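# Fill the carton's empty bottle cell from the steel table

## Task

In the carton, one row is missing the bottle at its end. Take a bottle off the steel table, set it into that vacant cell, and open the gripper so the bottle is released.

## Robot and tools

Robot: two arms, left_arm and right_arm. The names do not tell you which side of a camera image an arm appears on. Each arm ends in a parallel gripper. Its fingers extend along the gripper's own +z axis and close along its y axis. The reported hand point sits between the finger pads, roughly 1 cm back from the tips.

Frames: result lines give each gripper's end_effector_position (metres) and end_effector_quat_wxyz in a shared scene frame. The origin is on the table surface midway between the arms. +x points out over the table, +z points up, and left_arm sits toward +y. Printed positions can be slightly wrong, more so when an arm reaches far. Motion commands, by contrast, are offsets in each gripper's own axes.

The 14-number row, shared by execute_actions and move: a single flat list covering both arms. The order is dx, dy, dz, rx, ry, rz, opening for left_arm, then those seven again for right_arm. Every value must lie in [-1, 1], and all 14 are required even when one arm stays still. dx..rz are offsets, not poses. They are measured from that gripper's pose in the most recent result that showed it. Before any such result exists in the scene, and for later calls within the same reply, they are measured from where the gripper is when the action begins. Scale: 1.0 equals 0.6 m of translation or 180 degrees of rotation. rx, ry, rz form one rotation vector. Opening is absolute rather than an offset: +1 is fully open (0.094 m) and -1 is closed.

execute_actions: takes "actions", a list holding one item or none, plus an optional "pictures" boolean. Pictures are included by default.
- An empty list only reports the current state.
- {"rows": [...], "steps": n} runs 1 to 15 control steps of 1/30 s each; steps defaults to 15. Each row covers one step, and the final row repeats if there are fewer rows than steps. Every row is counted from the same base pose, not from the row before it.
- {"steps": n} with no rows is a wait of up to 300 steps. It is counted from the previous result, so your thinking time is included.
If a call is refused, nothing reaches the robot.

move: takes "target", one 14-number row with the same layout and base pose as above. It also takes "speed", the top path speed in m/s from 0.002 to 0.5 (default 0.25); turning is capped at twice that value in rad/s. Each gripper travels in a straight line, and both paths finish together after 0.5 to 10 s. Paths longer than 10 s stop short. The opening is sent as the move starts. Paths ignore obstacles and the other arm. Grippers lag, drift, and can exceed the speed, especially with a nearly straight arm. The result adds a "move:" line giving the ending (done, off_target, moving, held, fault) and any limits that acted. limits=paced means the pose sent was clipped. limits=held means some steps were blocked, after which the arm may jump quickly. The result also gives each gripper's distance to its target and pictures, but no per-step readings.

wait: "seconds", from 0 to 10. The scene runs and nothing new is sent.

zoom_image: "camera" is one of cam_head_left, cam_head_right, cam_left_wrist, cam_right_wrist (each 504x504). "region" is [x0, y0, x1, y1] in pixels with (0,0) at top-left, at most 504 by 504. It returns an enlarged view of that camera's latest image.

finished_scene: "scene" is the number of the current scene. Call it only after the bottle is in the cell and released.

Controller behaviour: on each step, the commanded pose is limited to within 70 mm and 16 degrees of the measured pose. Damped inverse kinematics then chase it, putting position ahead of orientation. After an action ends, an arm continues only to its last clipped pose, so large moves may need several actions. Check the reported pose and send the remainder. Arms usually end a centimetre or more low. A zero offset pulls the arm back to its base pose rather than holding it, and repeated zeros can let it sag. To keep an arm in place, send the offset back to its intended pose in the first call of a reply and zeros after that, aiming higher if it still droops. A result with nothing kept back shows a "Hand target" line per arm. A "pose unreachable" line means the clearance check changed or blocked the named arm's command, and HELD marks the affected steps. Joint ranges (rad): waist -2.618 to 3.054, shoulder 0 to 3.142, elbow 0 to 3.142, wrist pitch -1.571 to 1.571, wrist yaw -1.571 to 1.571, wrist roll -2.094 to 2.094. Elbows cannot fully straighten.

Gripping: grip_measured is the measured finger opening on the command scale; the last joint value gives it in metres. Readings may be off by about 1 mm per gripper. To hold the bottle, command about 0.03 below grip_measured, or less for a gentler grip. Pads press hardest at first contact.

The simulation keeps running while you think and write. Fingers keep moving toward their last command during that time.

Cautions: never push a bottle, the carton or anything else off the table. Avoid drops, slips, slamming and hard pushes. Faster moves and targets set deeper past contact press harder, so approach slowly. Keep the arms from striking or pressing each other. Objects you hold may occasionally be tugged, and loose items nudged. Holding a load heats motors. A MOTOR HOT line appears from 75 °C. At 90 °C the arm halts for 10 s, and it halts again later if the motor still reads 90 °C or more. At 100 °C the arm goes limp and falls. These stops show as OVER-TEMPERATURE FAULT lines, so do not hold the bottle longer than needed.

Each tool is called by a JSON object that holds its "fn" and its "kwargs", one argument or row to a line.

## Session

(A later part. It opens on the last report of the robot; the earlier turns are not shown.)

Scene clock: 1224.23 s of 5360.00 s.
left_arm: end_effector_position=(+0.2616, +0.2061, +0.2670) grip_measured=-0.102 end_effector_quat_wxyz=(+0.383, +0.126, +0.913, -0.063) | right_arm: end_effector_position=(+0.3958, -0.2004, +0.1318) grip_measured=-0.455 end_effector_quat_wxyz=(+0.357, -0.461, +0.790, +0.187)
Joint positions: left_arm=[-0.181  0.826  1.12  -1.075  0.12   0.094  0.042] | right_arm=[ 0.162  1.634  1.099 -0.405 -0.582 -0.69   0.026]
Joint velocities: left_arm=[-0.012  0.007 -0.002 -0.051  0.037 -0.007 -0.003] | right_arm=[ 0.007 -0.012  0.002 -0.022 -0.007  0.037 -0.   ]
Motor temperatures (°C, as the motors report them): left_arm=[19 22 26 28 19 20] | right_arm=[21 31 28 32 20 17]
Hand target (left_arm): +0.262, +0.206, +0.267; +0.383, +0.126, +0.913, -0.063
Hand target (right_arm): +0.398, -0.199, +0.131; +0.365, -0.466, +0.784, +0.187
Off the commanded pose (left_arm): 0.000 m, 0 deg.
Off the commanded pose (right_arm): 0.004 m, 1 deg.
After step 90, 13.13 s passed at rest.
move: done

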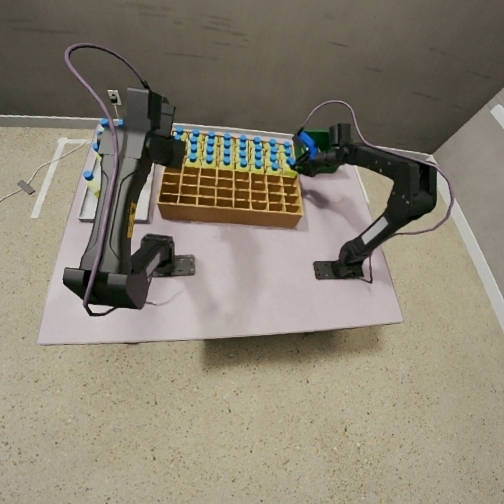

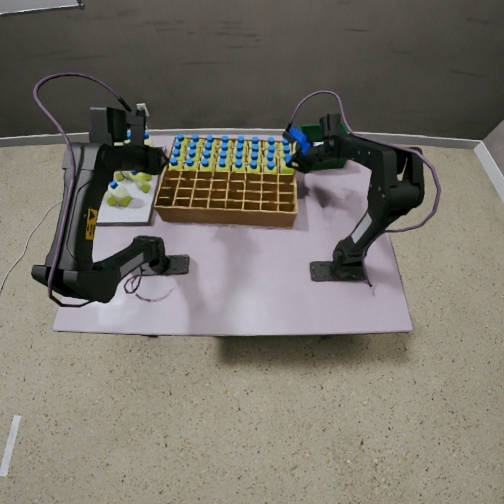

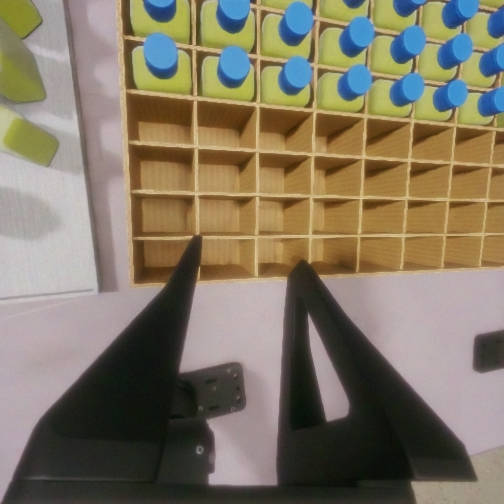

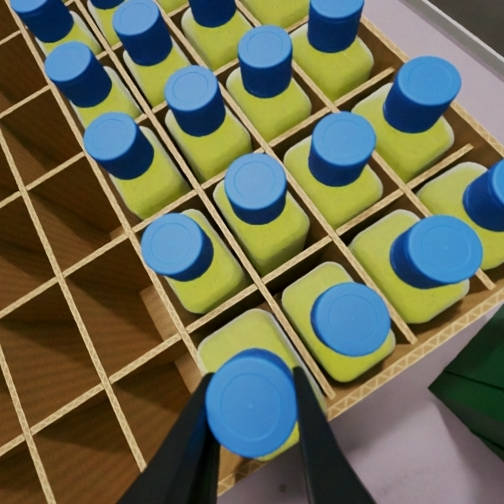

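{"fn": "move", "kwargs": {
  "target": [0,0,0,0,0,0,-0.1,0.0214,-0.001,0.0237,-0.005,0.002,0.006,-0.53],
  "speed": 0.02
}}

{"fn": "zoom_image", "kwargs": {
  "camera": "cam_right_wrist",
  "region": [150,200,430,460]
}}

Scene clock: 1242.83 s of 5360.00 s.
left_arm: end_effector_position=(+0.2616, +0.2061, +0.2670) grip_measured=-0.102 end_effector_quat_wxyz=(+0.383, +0.126, +0.913, -0.063) | right_arm: end_effector_position=(+0.3964, -0.2002, +0.1160) grip_measured=-0.455 end_effector_quat_wxyz=(+0.347, -0.459, +0.795, +0.192)
Joint positions: left_arm=[-0.181  0.826  1.12  -1.075  0.12   0.094  0.042] | right_arm=[ 0.162  1.668  1.082 -0.377 -0.583 -0.688  0.026]
Joint velocities: left_arm=[ 0.002 -0.007 -0.007  0.037  0.022  0.007 -0.001] | right_arm=[-0.002 -0.002  0.012 -0.007 -0.037 -0.007  0.001]
Motor temperatures (°C, as the motors report them): left_arm=[19 22 26 28 19 20] | right_arm=[21 31 28 32 20 17]
Hand target (left_arm): +0.262, +0.206, +0.267; +0.383, +0.126, +0.913, -0.063
Hand target (right_arm): +0.397, -0.200, +0.113; +0.349, -0.457, +0.794, +0.195
Off the commanded pose (left_arm): 0.000 m, 0 deg.
Off the commanded pose (right_arm): 0.004 m, 1 deg.
After step 90, 14.40 s passed at rest.
move: done

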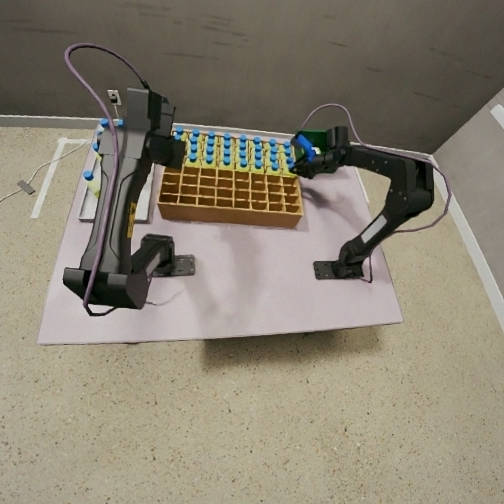

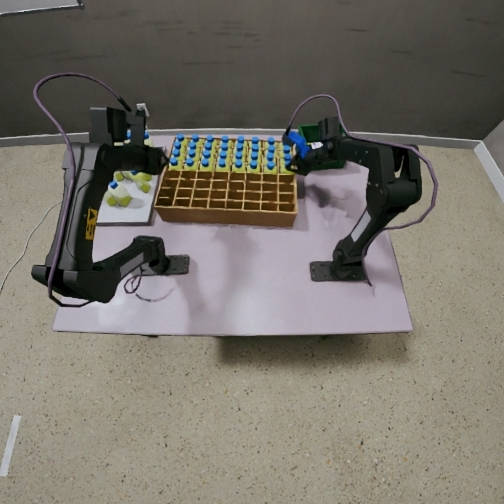

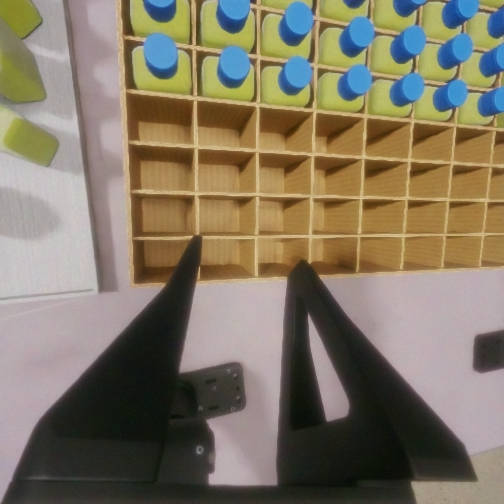

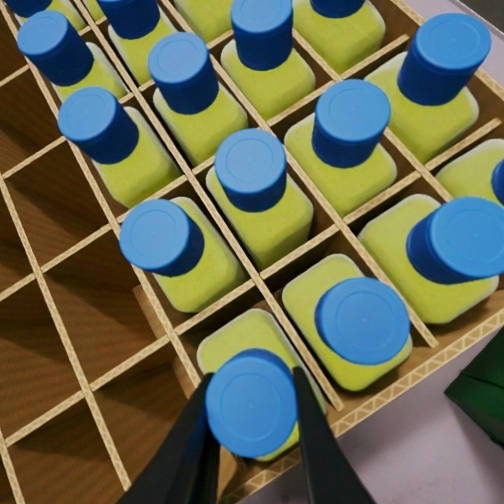

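Region (150, 200, 430, 460) of cam_right_wrist's 504x504 image, scaled by 1.800, with more detail than that image has; it fills the top 468 rows of this view, and the rest is white.

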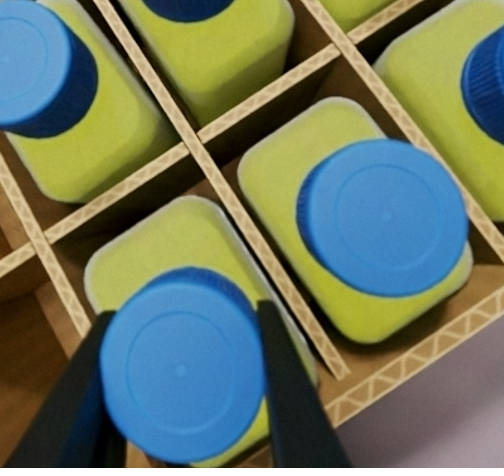

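{"fn": "move", "kwargs": {
  "target": [0,0,0,0,0,0,-0.1,0.0072,0,0.0068,0,0,0,-0.53],
  "speed": 0.015
}}

Scene clock: 1246.67 s of 5360.00 s.
left_arm: end_effector_position=(+0.2616, +0.2061, +0.2670) grip_measured=-0.102 end_effector_quat_wxyz=(+0.383, +0.126, +0.913, -0.063) | right_arm: end_effector_position=(+0.3964, -0.2002, +0.1160) grip_measured=-0.455 end_effector_quat_wxyz=(+0.347, -0.459, +0.795, +0.192)
Joint positions: left_arm=[-0.181  0.826  1.12  -1.075  0.12   0.094  0.042] | right_arm=[ 0.162  1.668  1.082 -0.377 -0.583 -0.688  0.026]
Joint velocities: left_arm=[ 0.002  0.002 -0.007 -0.037 -0.095 -0.007  0.   ] | right_arm=[ 0.007 -0.002  0.032  0.007  0.022 -0.037  0.   ]
Motor temperatures (°C, as the motors report them): left_arm=[19 22 26 28 19 20] | right_arm=[21 31 28 32 20 17]
Hand target (left_arm): +0.262, +0.206, +0.267; +0.383, +0.126, +0.913, -0.063
Hand target (right_arm): +0.396, -0.200, +0.110; +0.347, -0.459, +0.795, +0.192
Off the commanded pose (left_arm): 0.000 m, 0 deg.
Off the commanded pose (right_arm): 0.006 m, 0 deg.
After step 90, 0.13 s passed at rest.
move: done

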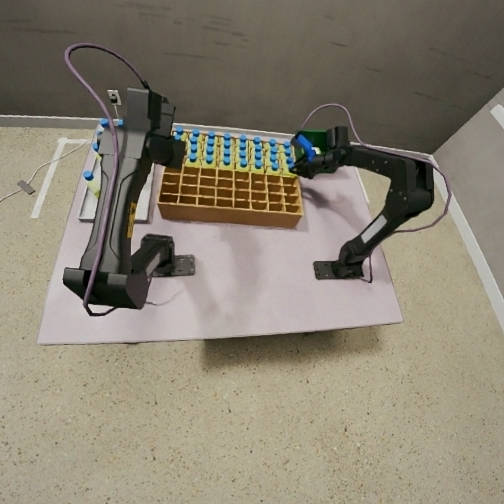

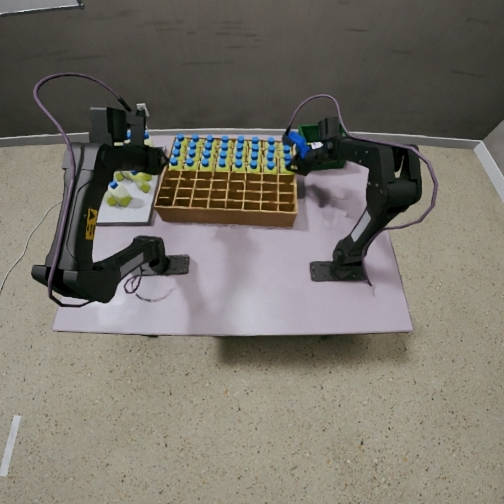

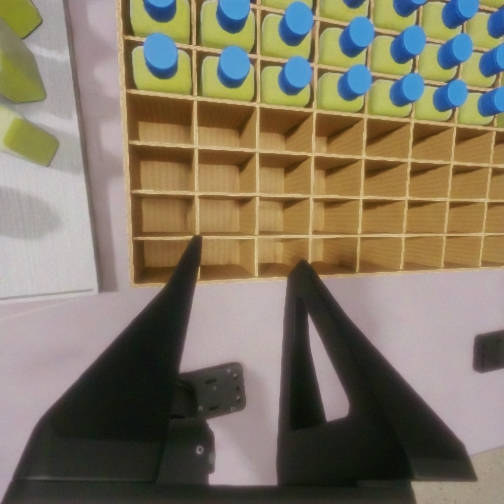

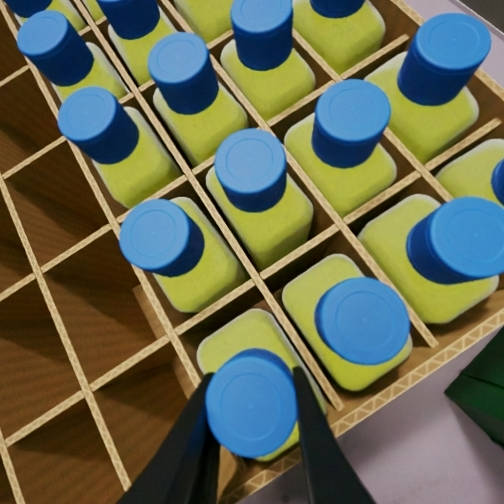

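{"fn": "execute_actions", "kwargs": {
  "actions": [
    {"rows":[[0,0,0,0,0,0,-0.1,0,0,0,0,0,0,-0.47],[0,0,0,0,0,0,-0.1,0,0,0,0,0,0,-0.455],[0,0,0,0,0,0,-0.1,0,0,0,0,0,0,-0.445],[0,0,0,0,0,0,-0.1,0,0,0,0,0,0,-0.435],[0,0,0,0,0,0,-0.1,0,0,0,0,0,0,-0.42],[0,0,0,0,0,0,-0.1,0,0,0,0,0,0,-0.405],[0,0,0,0,0,0,-0.1,0,0,0,0,0,0,-0.39],[0,0,0,0,0,0,-0.1,0,0,0,0,0,0,-0.37],[0,0,0,0,0,0,-0.1,0,0,0,0,0,0,-0.35],[0,0,0,0,0,0,-0.1,0,0,0,0,0,0,-0.33],[0,0,0,0,0,0,-0.1,0,0,0,0,0,0,-0.31],[0,0,0,0,0,0,-0.1,0,0,0,0,0,0,-0.28]],"steps":15}
  ]
}}

{"fn": "zoom_image", "kwargs": {
  "camera": "cam_right_wrist",
  "region": [150,200,430,460]
}}

Scene clock: 1259.87 s of 5360.00 s.
left_arm: end_effector_position=(+0.2616, +0.2061, +0.2670) grip_measured=-0.102 end_effector_quat_wxyz=(+0.383, +0.126, +0.913, -0.063) | right_arm: end_effector_position=(+0.3965, -0.2003, +0.1159) grip_measured=-0.282 end_effector_quat_wxyz=(+0.347, -0.459, +0.795, +0.191)
Joint positions: left_arm=[-0.181  0.826  1.12  -1.075  0.12   0.094  0.042] | right_arm=[ 0.162  1.668  1.082 -0.377 -0.582 -0.688  0.034]
Joint velocities: left_arm=[ 0.007 -0.002 -0.012 -0.051  0.022 -0.007  0.001] | right_arm=[-0.007 -0.007  0.002 -0.022  0.007  0.022  0.001]
Motor temperatures (°C, as the motors report them): left_arm=[19 22 26 28 19 20] | right_arm=[21 31 27 32 20 17]
Hand target (left_arm): +0.262, +0.206, +0.267; +0.383, +0.126, +0.913, -0.063
Hand target (right_arm): +0.396, -0.200, +0.116; +0.347, -0.459, +0.795, +0.192
Off the commanded pose (left_arm): 0.000 m, 0 deg.
Off the commanded pose (right_arm): 0.000 m, 0 deg.
Steps of this call (steps 1 to 90: nothing new was sent; then 9.70 s passed at rest; steps 91 to 105: all 15 steps of this action). Readings (end_effector_position):
91: left_arm (+0.2616, +0.2061, +0.2670) | right_arm (+0.3964, -0.2002, +0.1160)
92: left_arm (+0.2616, +0.2061, +0.2670) | right_arm (+0.3964, -0.2002, +0.1160)
94: left_arm (+0.2616, +0.2061, +0.2670) | right_arm (+0.3964, -0.2002, +0.1160)
98: left_arm (+0.2616, +0.2061, +0.2670) | right_arm (+0.3964, -0.2002, +0.1160)
105: the state above

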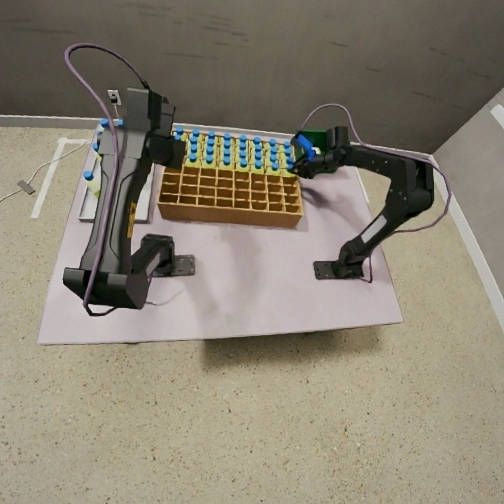

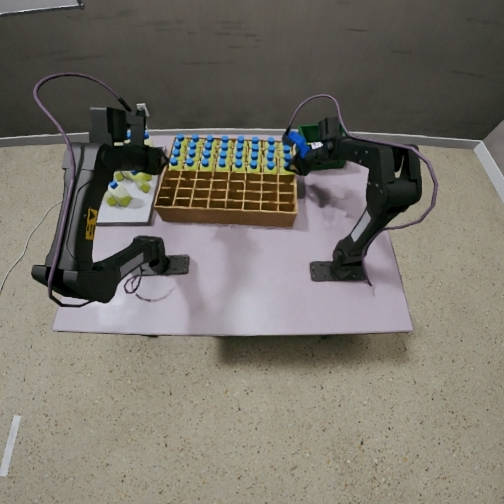

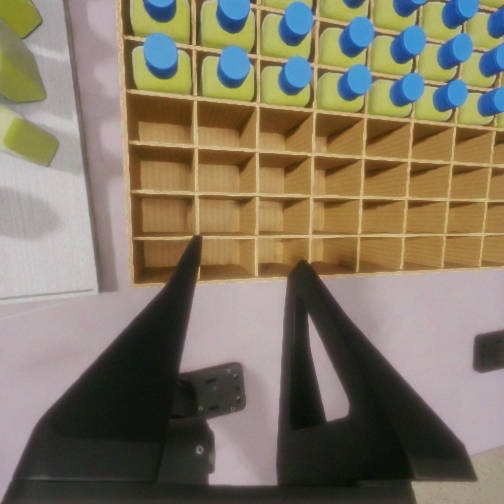

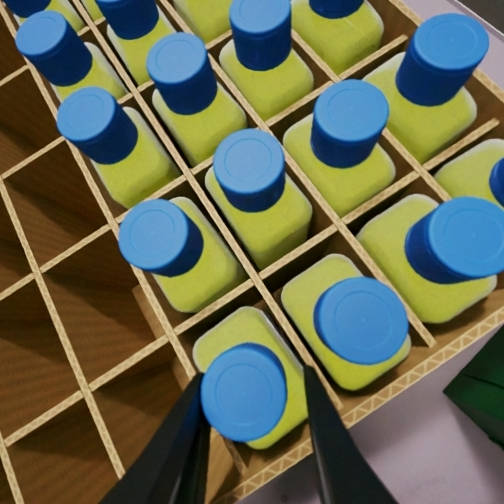

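Region (150, 200, 430, 460) of cam_right_wrist's 504x504 image, scaled by 1.800, with more detail than that image has; it fills the top 468 rows of this view, and the rest is white.

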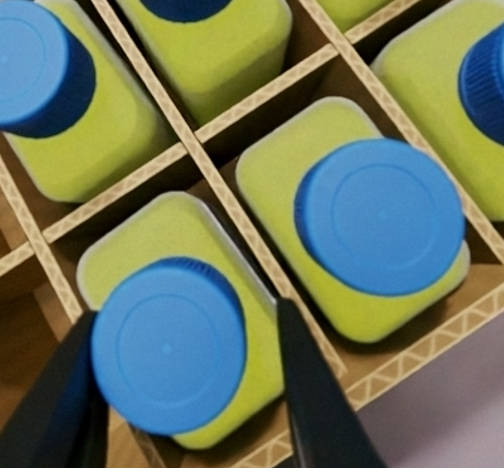

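{"fn": "execute_actions", "kwargs": {
  "actions": [
    {"rows":[[0,0,0,0,0,0,-0.1,0,0,0,0,0,0,-0.26],[0,0,0,0,0,0,-0.1,0,0,0,0,0,0,-0.24],[0,0,0,0,0,0,-0.1,0,0,0,0,0,0,-0.22]],"steps":10}
  ]
}}

{"fn": "zoom_image", "kwargs": {
  "camera": "cam_right_wrist",
  "region": [150,200,430,460]
}}

Scene clock: 1280.43 s of 5360.00 s.
left_arm: end_effector_position=(+0.2616, +0.2061, +0.2670) grip_measured=-0.102 end_effector_quat_wxyz=(+0.383, +0.126, +0.913, -0.063) | right_arm: end_effector_position=(+0.3966, -0.2005, +0.1158) grip_measured=-0.222 end_effector_quat_wxyz=(+0.347, -0.459, +0.796, +0.191)
Joint positions: left_arm=[-0.181  0.826  1.12  -1.075  0.12   0.094  0.042] | right_arm=[ 0.162  1.668  1.082 -0.377 -0.58  -0.688  0.037]
Joint velocities: left_arm=[-0.002 -0.002 -0.002 -0.007 -0.095 -0.022 -0.001] | right_arm=[-0.012 -0.012  0.007  0.066  0.022 -0.007  0.001]
Motor temperatures (°C, as the motors report them): left_arm=[19 22 26 28 19 20] | right_arm=[21 31 28 31 20 17]
Hand target (left_arm): +0.262, +0.206, +0.267; +0.383, +0.126, +0.913, -0.063
Hand target (right_arm): +0.397, -0.200, +0.116; +0.347, -0.459, +0.795, +0.191
Off the commanded pose (left_arm): 0.000 m, 0 deg.
Off the commanded pose (right_arm): 0.000 m, 0 deg.
Steps of this call (steps 1 to 90: nothing new was sent; then 17.23 s passed at rest; steps 91 to 100: all 10 steps of this action). Readings (end_effector_position):
91: left_arm (+0.2616, +0.2061, +0.2670) | right_arm (+0.3965, -0.2004, +0.1159)
92: left_arm (+0.2616, +0.2061, +0.2670) | right_arm (+0.3965, -0.2004, +0.1158)
94: left_arm (+0.2616, +0.2061, +0.2670) | right_arm (+0.3966, -0.2005, +0.1158)
98: left_arm (+0.2616, +0.2061, +0.2670) | right_arm (+0.3966, -0.2005, +0.1158)
100: the state above

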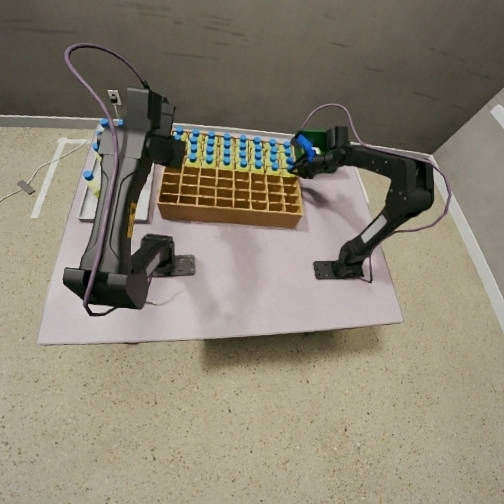

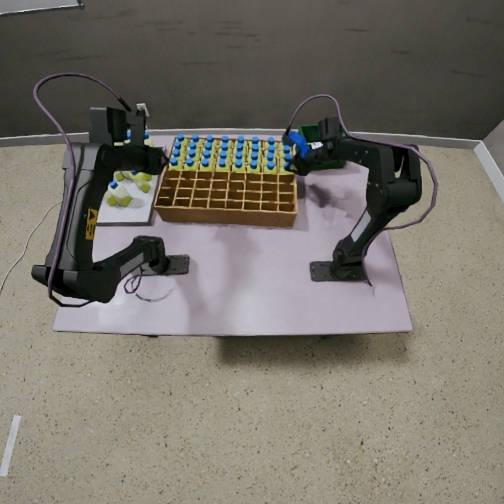

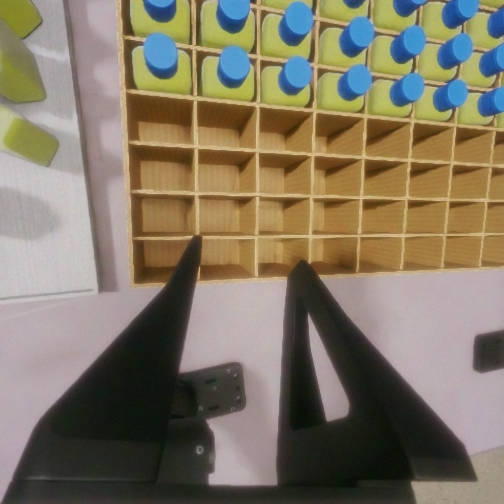

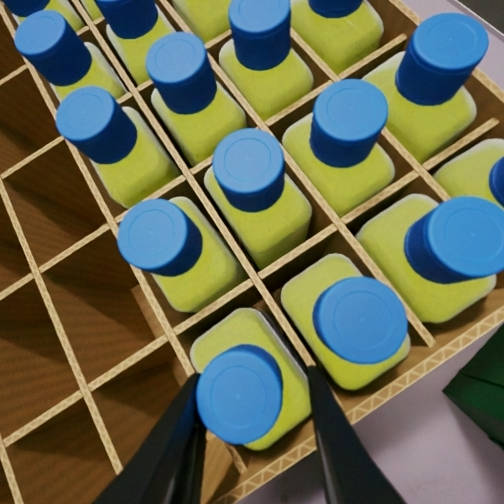

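Region (150, 200, 430, 460) of cam_right_wrist's 504x504 image, scaled by 1.800, with more detail than that image has; it fills the top 468 rows of this view, and the rest is white.

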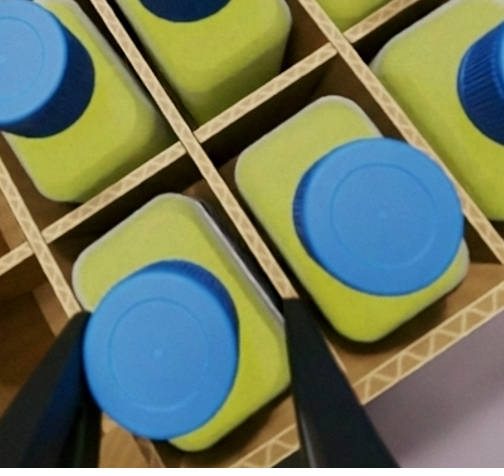

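{"fn": "execute_actions", "kwargs": {
  "actions": [
    {"rows":[[0,0,0,0,0,0,-0.1,0,0,0,0,0,0,-0.20],[0,0,0,0,0,0,-0.1,0,0,0,0,0,0,-0.18],[0,0,0,0,0,0,-0.1,0,0,0,0,0,0,-0.16],[0,0,0,0,0,0,-0.1,0,0,0,0,0,0,-0.14]],"steps":10}
  ]
}}

{"fn": "zoom_image", "kwargs": {
  "camera": "cam_right_wrist",
  "region": [150,200,430,460]
}}

Scene clock: 1290.17 s of 5360.00 s.
left_arm: end_effector_position=(+0.2616, +0.2061, +0.2670) grip_measured=-0.102 end_effector_quat_wxyz=(+0.383, +0.126, +0.913, -0.063) | right_arm: end_effector_position=(+0.3968, -0.2008, +0.1156) grip_measured=-0.142 end_effector_quat_wxyz=(+0.347, -0.458, +0.796, +0.190)
Joint positions: left_arm=[-0.181  0.826  1.12  -1.075  0.12   0.094  0.042] | right_arm=[ 0.162  1.668  1.082 -0.377 -0.578 -0.688  0.04 ]
Joint velocities: left_arm=[ 0.007 -0.002  0.007 -0.007  0.066 -0.037  0.   ] | right_arm=[-0.012  0.002  0.017 -0.007  0.037  0.007 -0.001]
Motor temperatures (°C, as the motors report them): left_arm=[19 22 26 28 19 20] | right_arm=[21 31 28 31 20 17]
Hand target (left_arm): +0.262, +0.206, +0.267; +0.383, +0.126, +0.913, -0.063
Hand target (right_arm): +0.397, -0.201, +0.116; +0.347, -0.459, +0.796, +0.191
Off the commanded pose (left_arm): 0.000 m, 0 deg.
Off the commanded pose (right_arm): 0.000 m, 0 deg.
Steps of this call (steps 1 to 90: nothing new was sent; then 6.40 s passed at rest; steps 91 to 100: all 10 steps of this action). Readings (end_effector_position):
91: left_arm (+0.2616, +0.2061, +0.2670) | right_arm (+0.3966, -0.2005, +0.1158)
92: left_arm (+0.2616, +0.2061, +0.2670) | right_arm (+0.3966, -0.2006, +0.1158)
94: left_arm (+0.2616, +0.2061, +0.2670) | right_arm (+0.3967, -0.2007, +0.1157)
98: left_arm (+0.2616, +0.2061, +0.2670) | right_arm (+0.3968, -0.2008, +0.1156)
100: the state above

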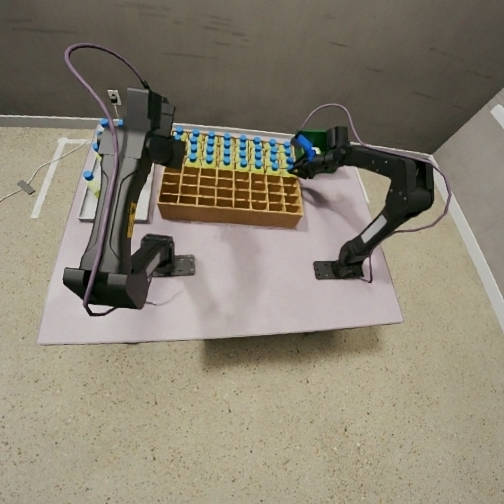

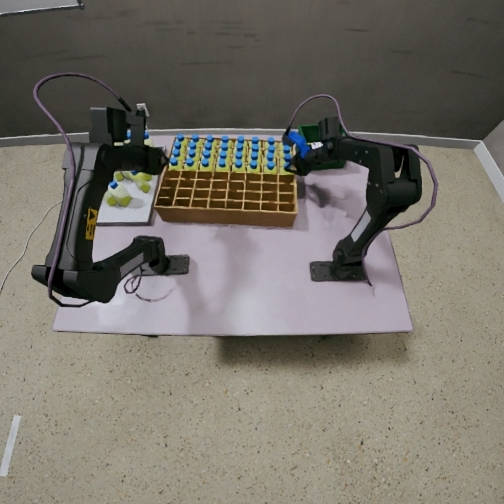

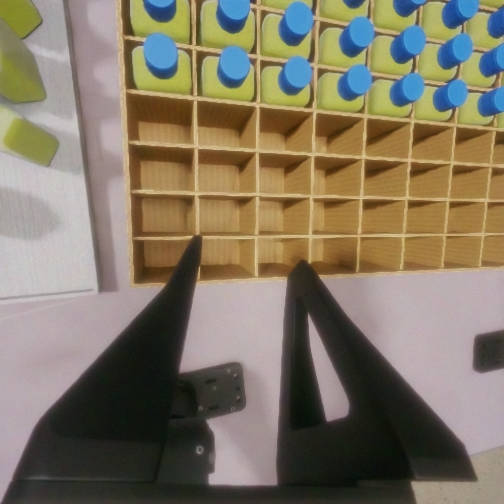

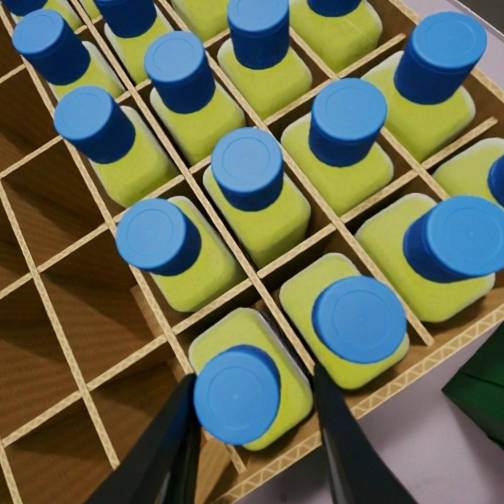

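Region (150, 200, 430, 460) of cam_right_wrist's 504x504 image, scaled by 1.800, with more detail than that image has; it fills the top 468 rows of this view, and the rest is white.

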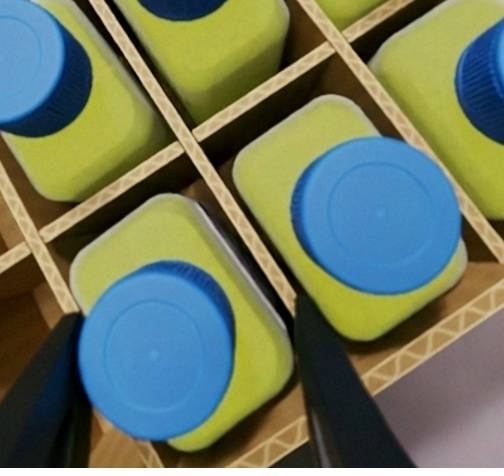

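{"fn": "move", "kwargs": {
  "target": [0,0,0,0,0,0,-0.1,-0.045,0.002,-0.06,0,0,0,-0.14],
  "speed": 0.03
}}

{"fn": "zoom_image", "kwargs": {
  "camera": "cam_right_wrist",
  "region": [100,150,400,450]
}}

Scene clock: 1306.00 s of 5360.00 s.
left_arm: end_effector_position=(+0.2616, +0.2061, +0.2670) grip_measured=-0.102 end_effector_quat_wxyz=(+0.383, +0.126, +0.913, -0.063) | right_arm: end_effector_position=(+0.3902, -0.2023, +0.1443) grip_measured=-0.142 end_effector_quat_wxyz=(+0.334, -0.458, +0.801, +0.193)
Joint positions: left_arm=[-0.181  0.826  1.12  -1.075  0.12   0.094  0.042] | right_arm=[ 0.162  1.629  1.174 -0.538 -0.576 -0.693  0.04 ]
Joint velocities: left_arm=[ 0.012 -0.002 -0.007 -0.051 -0.051 -0.007  0.001] | right_arm=[-0.002  0.012 -0.002 -0.022  0.022 -0.007 -0.   ]
Motor temperatures (°C, as the motors report them): left_arm=[19 22 26 28 19 20] | right_arm=[21 31 28 31 20 17]
Hand target (left_arm): +0.262, +0.206, +0.267; +0.383, +0.126, +0.913, -0.063
Hand target (right_arm): +0.392, -0.206, +0.160; +0.347, -0.458, +0.796, +0.189
Off the commanded pose (left_arm): 0.000 m, 0 deg.
Off the commanded pose (right_arm): 0.016 m, 2 deg.
After step 90, 11.07 s passed at rest.
move: off_target (right_arm)

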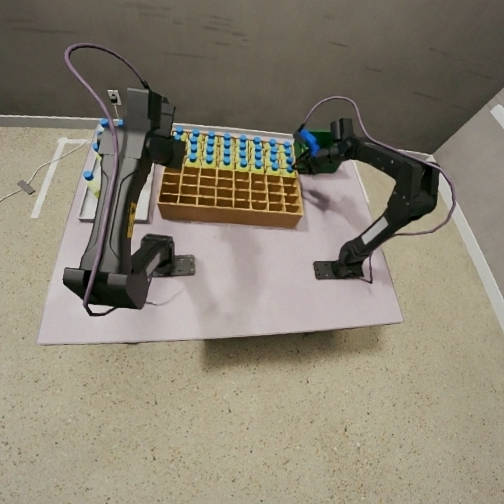

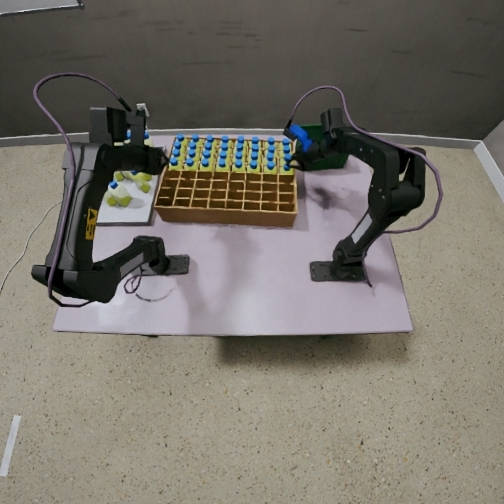

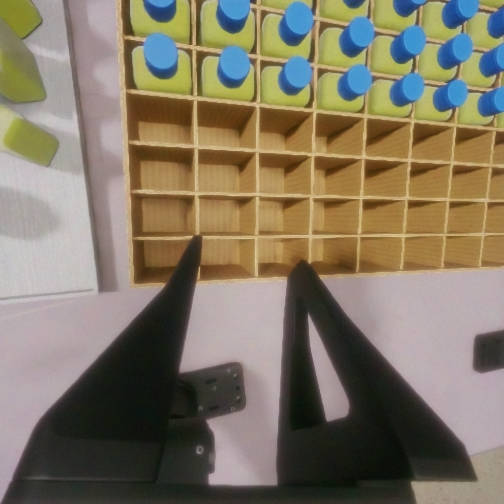

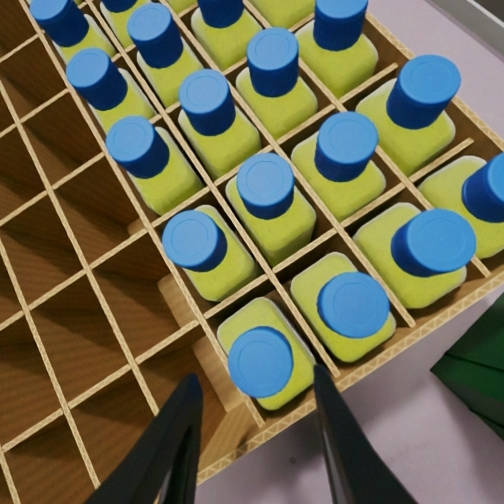

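Region (100, 150, 400, 450) of cam_right_wrist's 504x504 image, scaled by 1.680, with more detail than that image has.

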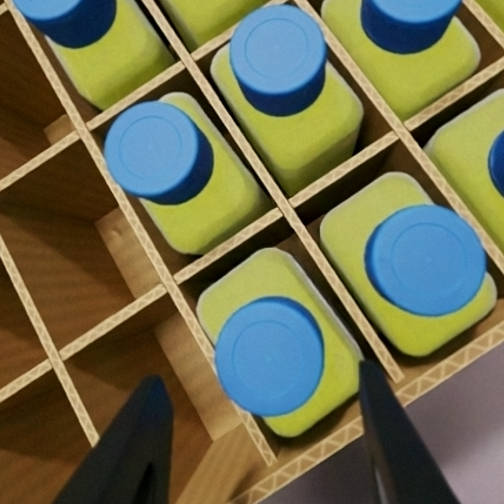

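{"fn": "move", "kwargs": {
  "target": [0,0,0,0,0,0,-0.1,-0.06,0,-0.09,0,0,0,-0.14],
  "speed": 0.08
}}

{"fn": "zoom_image", "kwargs": {
  "camera": "cam_head_left",
  "region": [150,120,330,230]
}}

Scene clock: 1334.00 s of 5360.00 s.
left_arm: end_effector_position=(+0.2616, +0.2061, +0.2670) grip_measured=-0.102 end_effector_quat_wxyz=(+0.383, +0.126, +0.913, -0.063) | right_arm: end_effector_position=(+0.3858, -0.2118, +0.1928) grip_measured=-0.142 end_effector_quat_wxyz=(+0.321, -0.456, +0.808, +0.191)
Joint positions: left_arm=[-0.181  0.826  1.12  -1.075  0.12   0.094  0.042] | right_arm=[ 0.141  1.604  1.361 -0.79  -0.575 -0.717  0.04 ]
Joint velocities: left_arm=[ 0.002 -0.007  0.002 -0.007 -0.007  0.037 -0.002] | right_arm=[-0.027 -0.002  0.007 -0.022  0.007  0.022 -0.   ]
Motor temperatures (°C, as the motors report them): left_arm=[19 22 26 28 19 20] | right_arm=[21 32 30 30 20 17]
Hand target (left_arm): +0.262, +0.206, +0.267; +0.383, +0.126, +0.913, -0.063
Hand target (right_arm): +0.385, -0.213, +0.208; +0.334, -0.458, +0.801, +0.192
Off the commanded pose (left_arm): 0.000 m, 0 deg.
Off the commanded pose (right_arm): 0.015 m, 2 deg.
After step 90, 23.63 s passed at rest.
move: off_target (right_arm)

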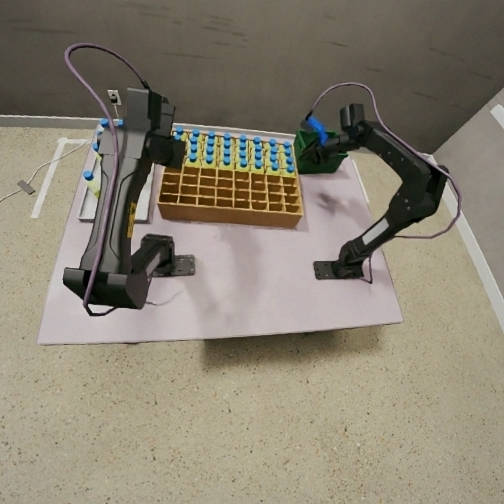

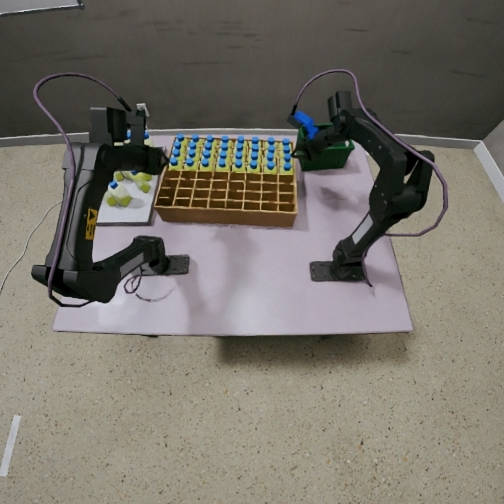

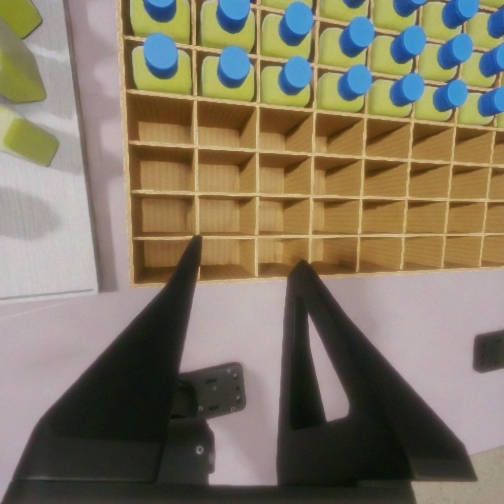

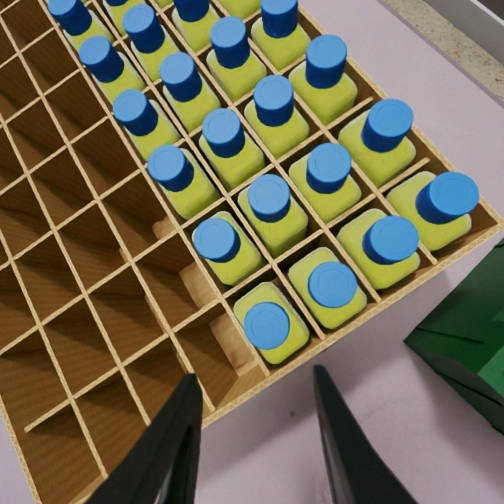

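Region (150, 120, 330, 230) of cam_head_left's 504x504 image, scaled by 2.800, with more detail than that image has.

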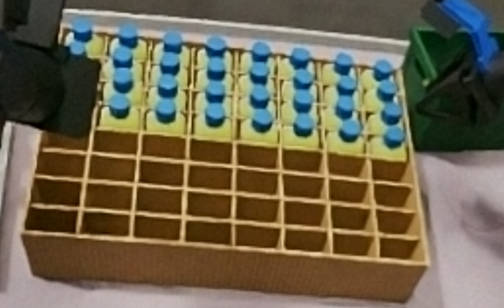

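The bottle is seated in the cell, level with its neighbours, and the gripper is clear.

{"fn": "finished_scene", "kwargs": {
  "scene": 2
}}

The scene is finished: the task was done.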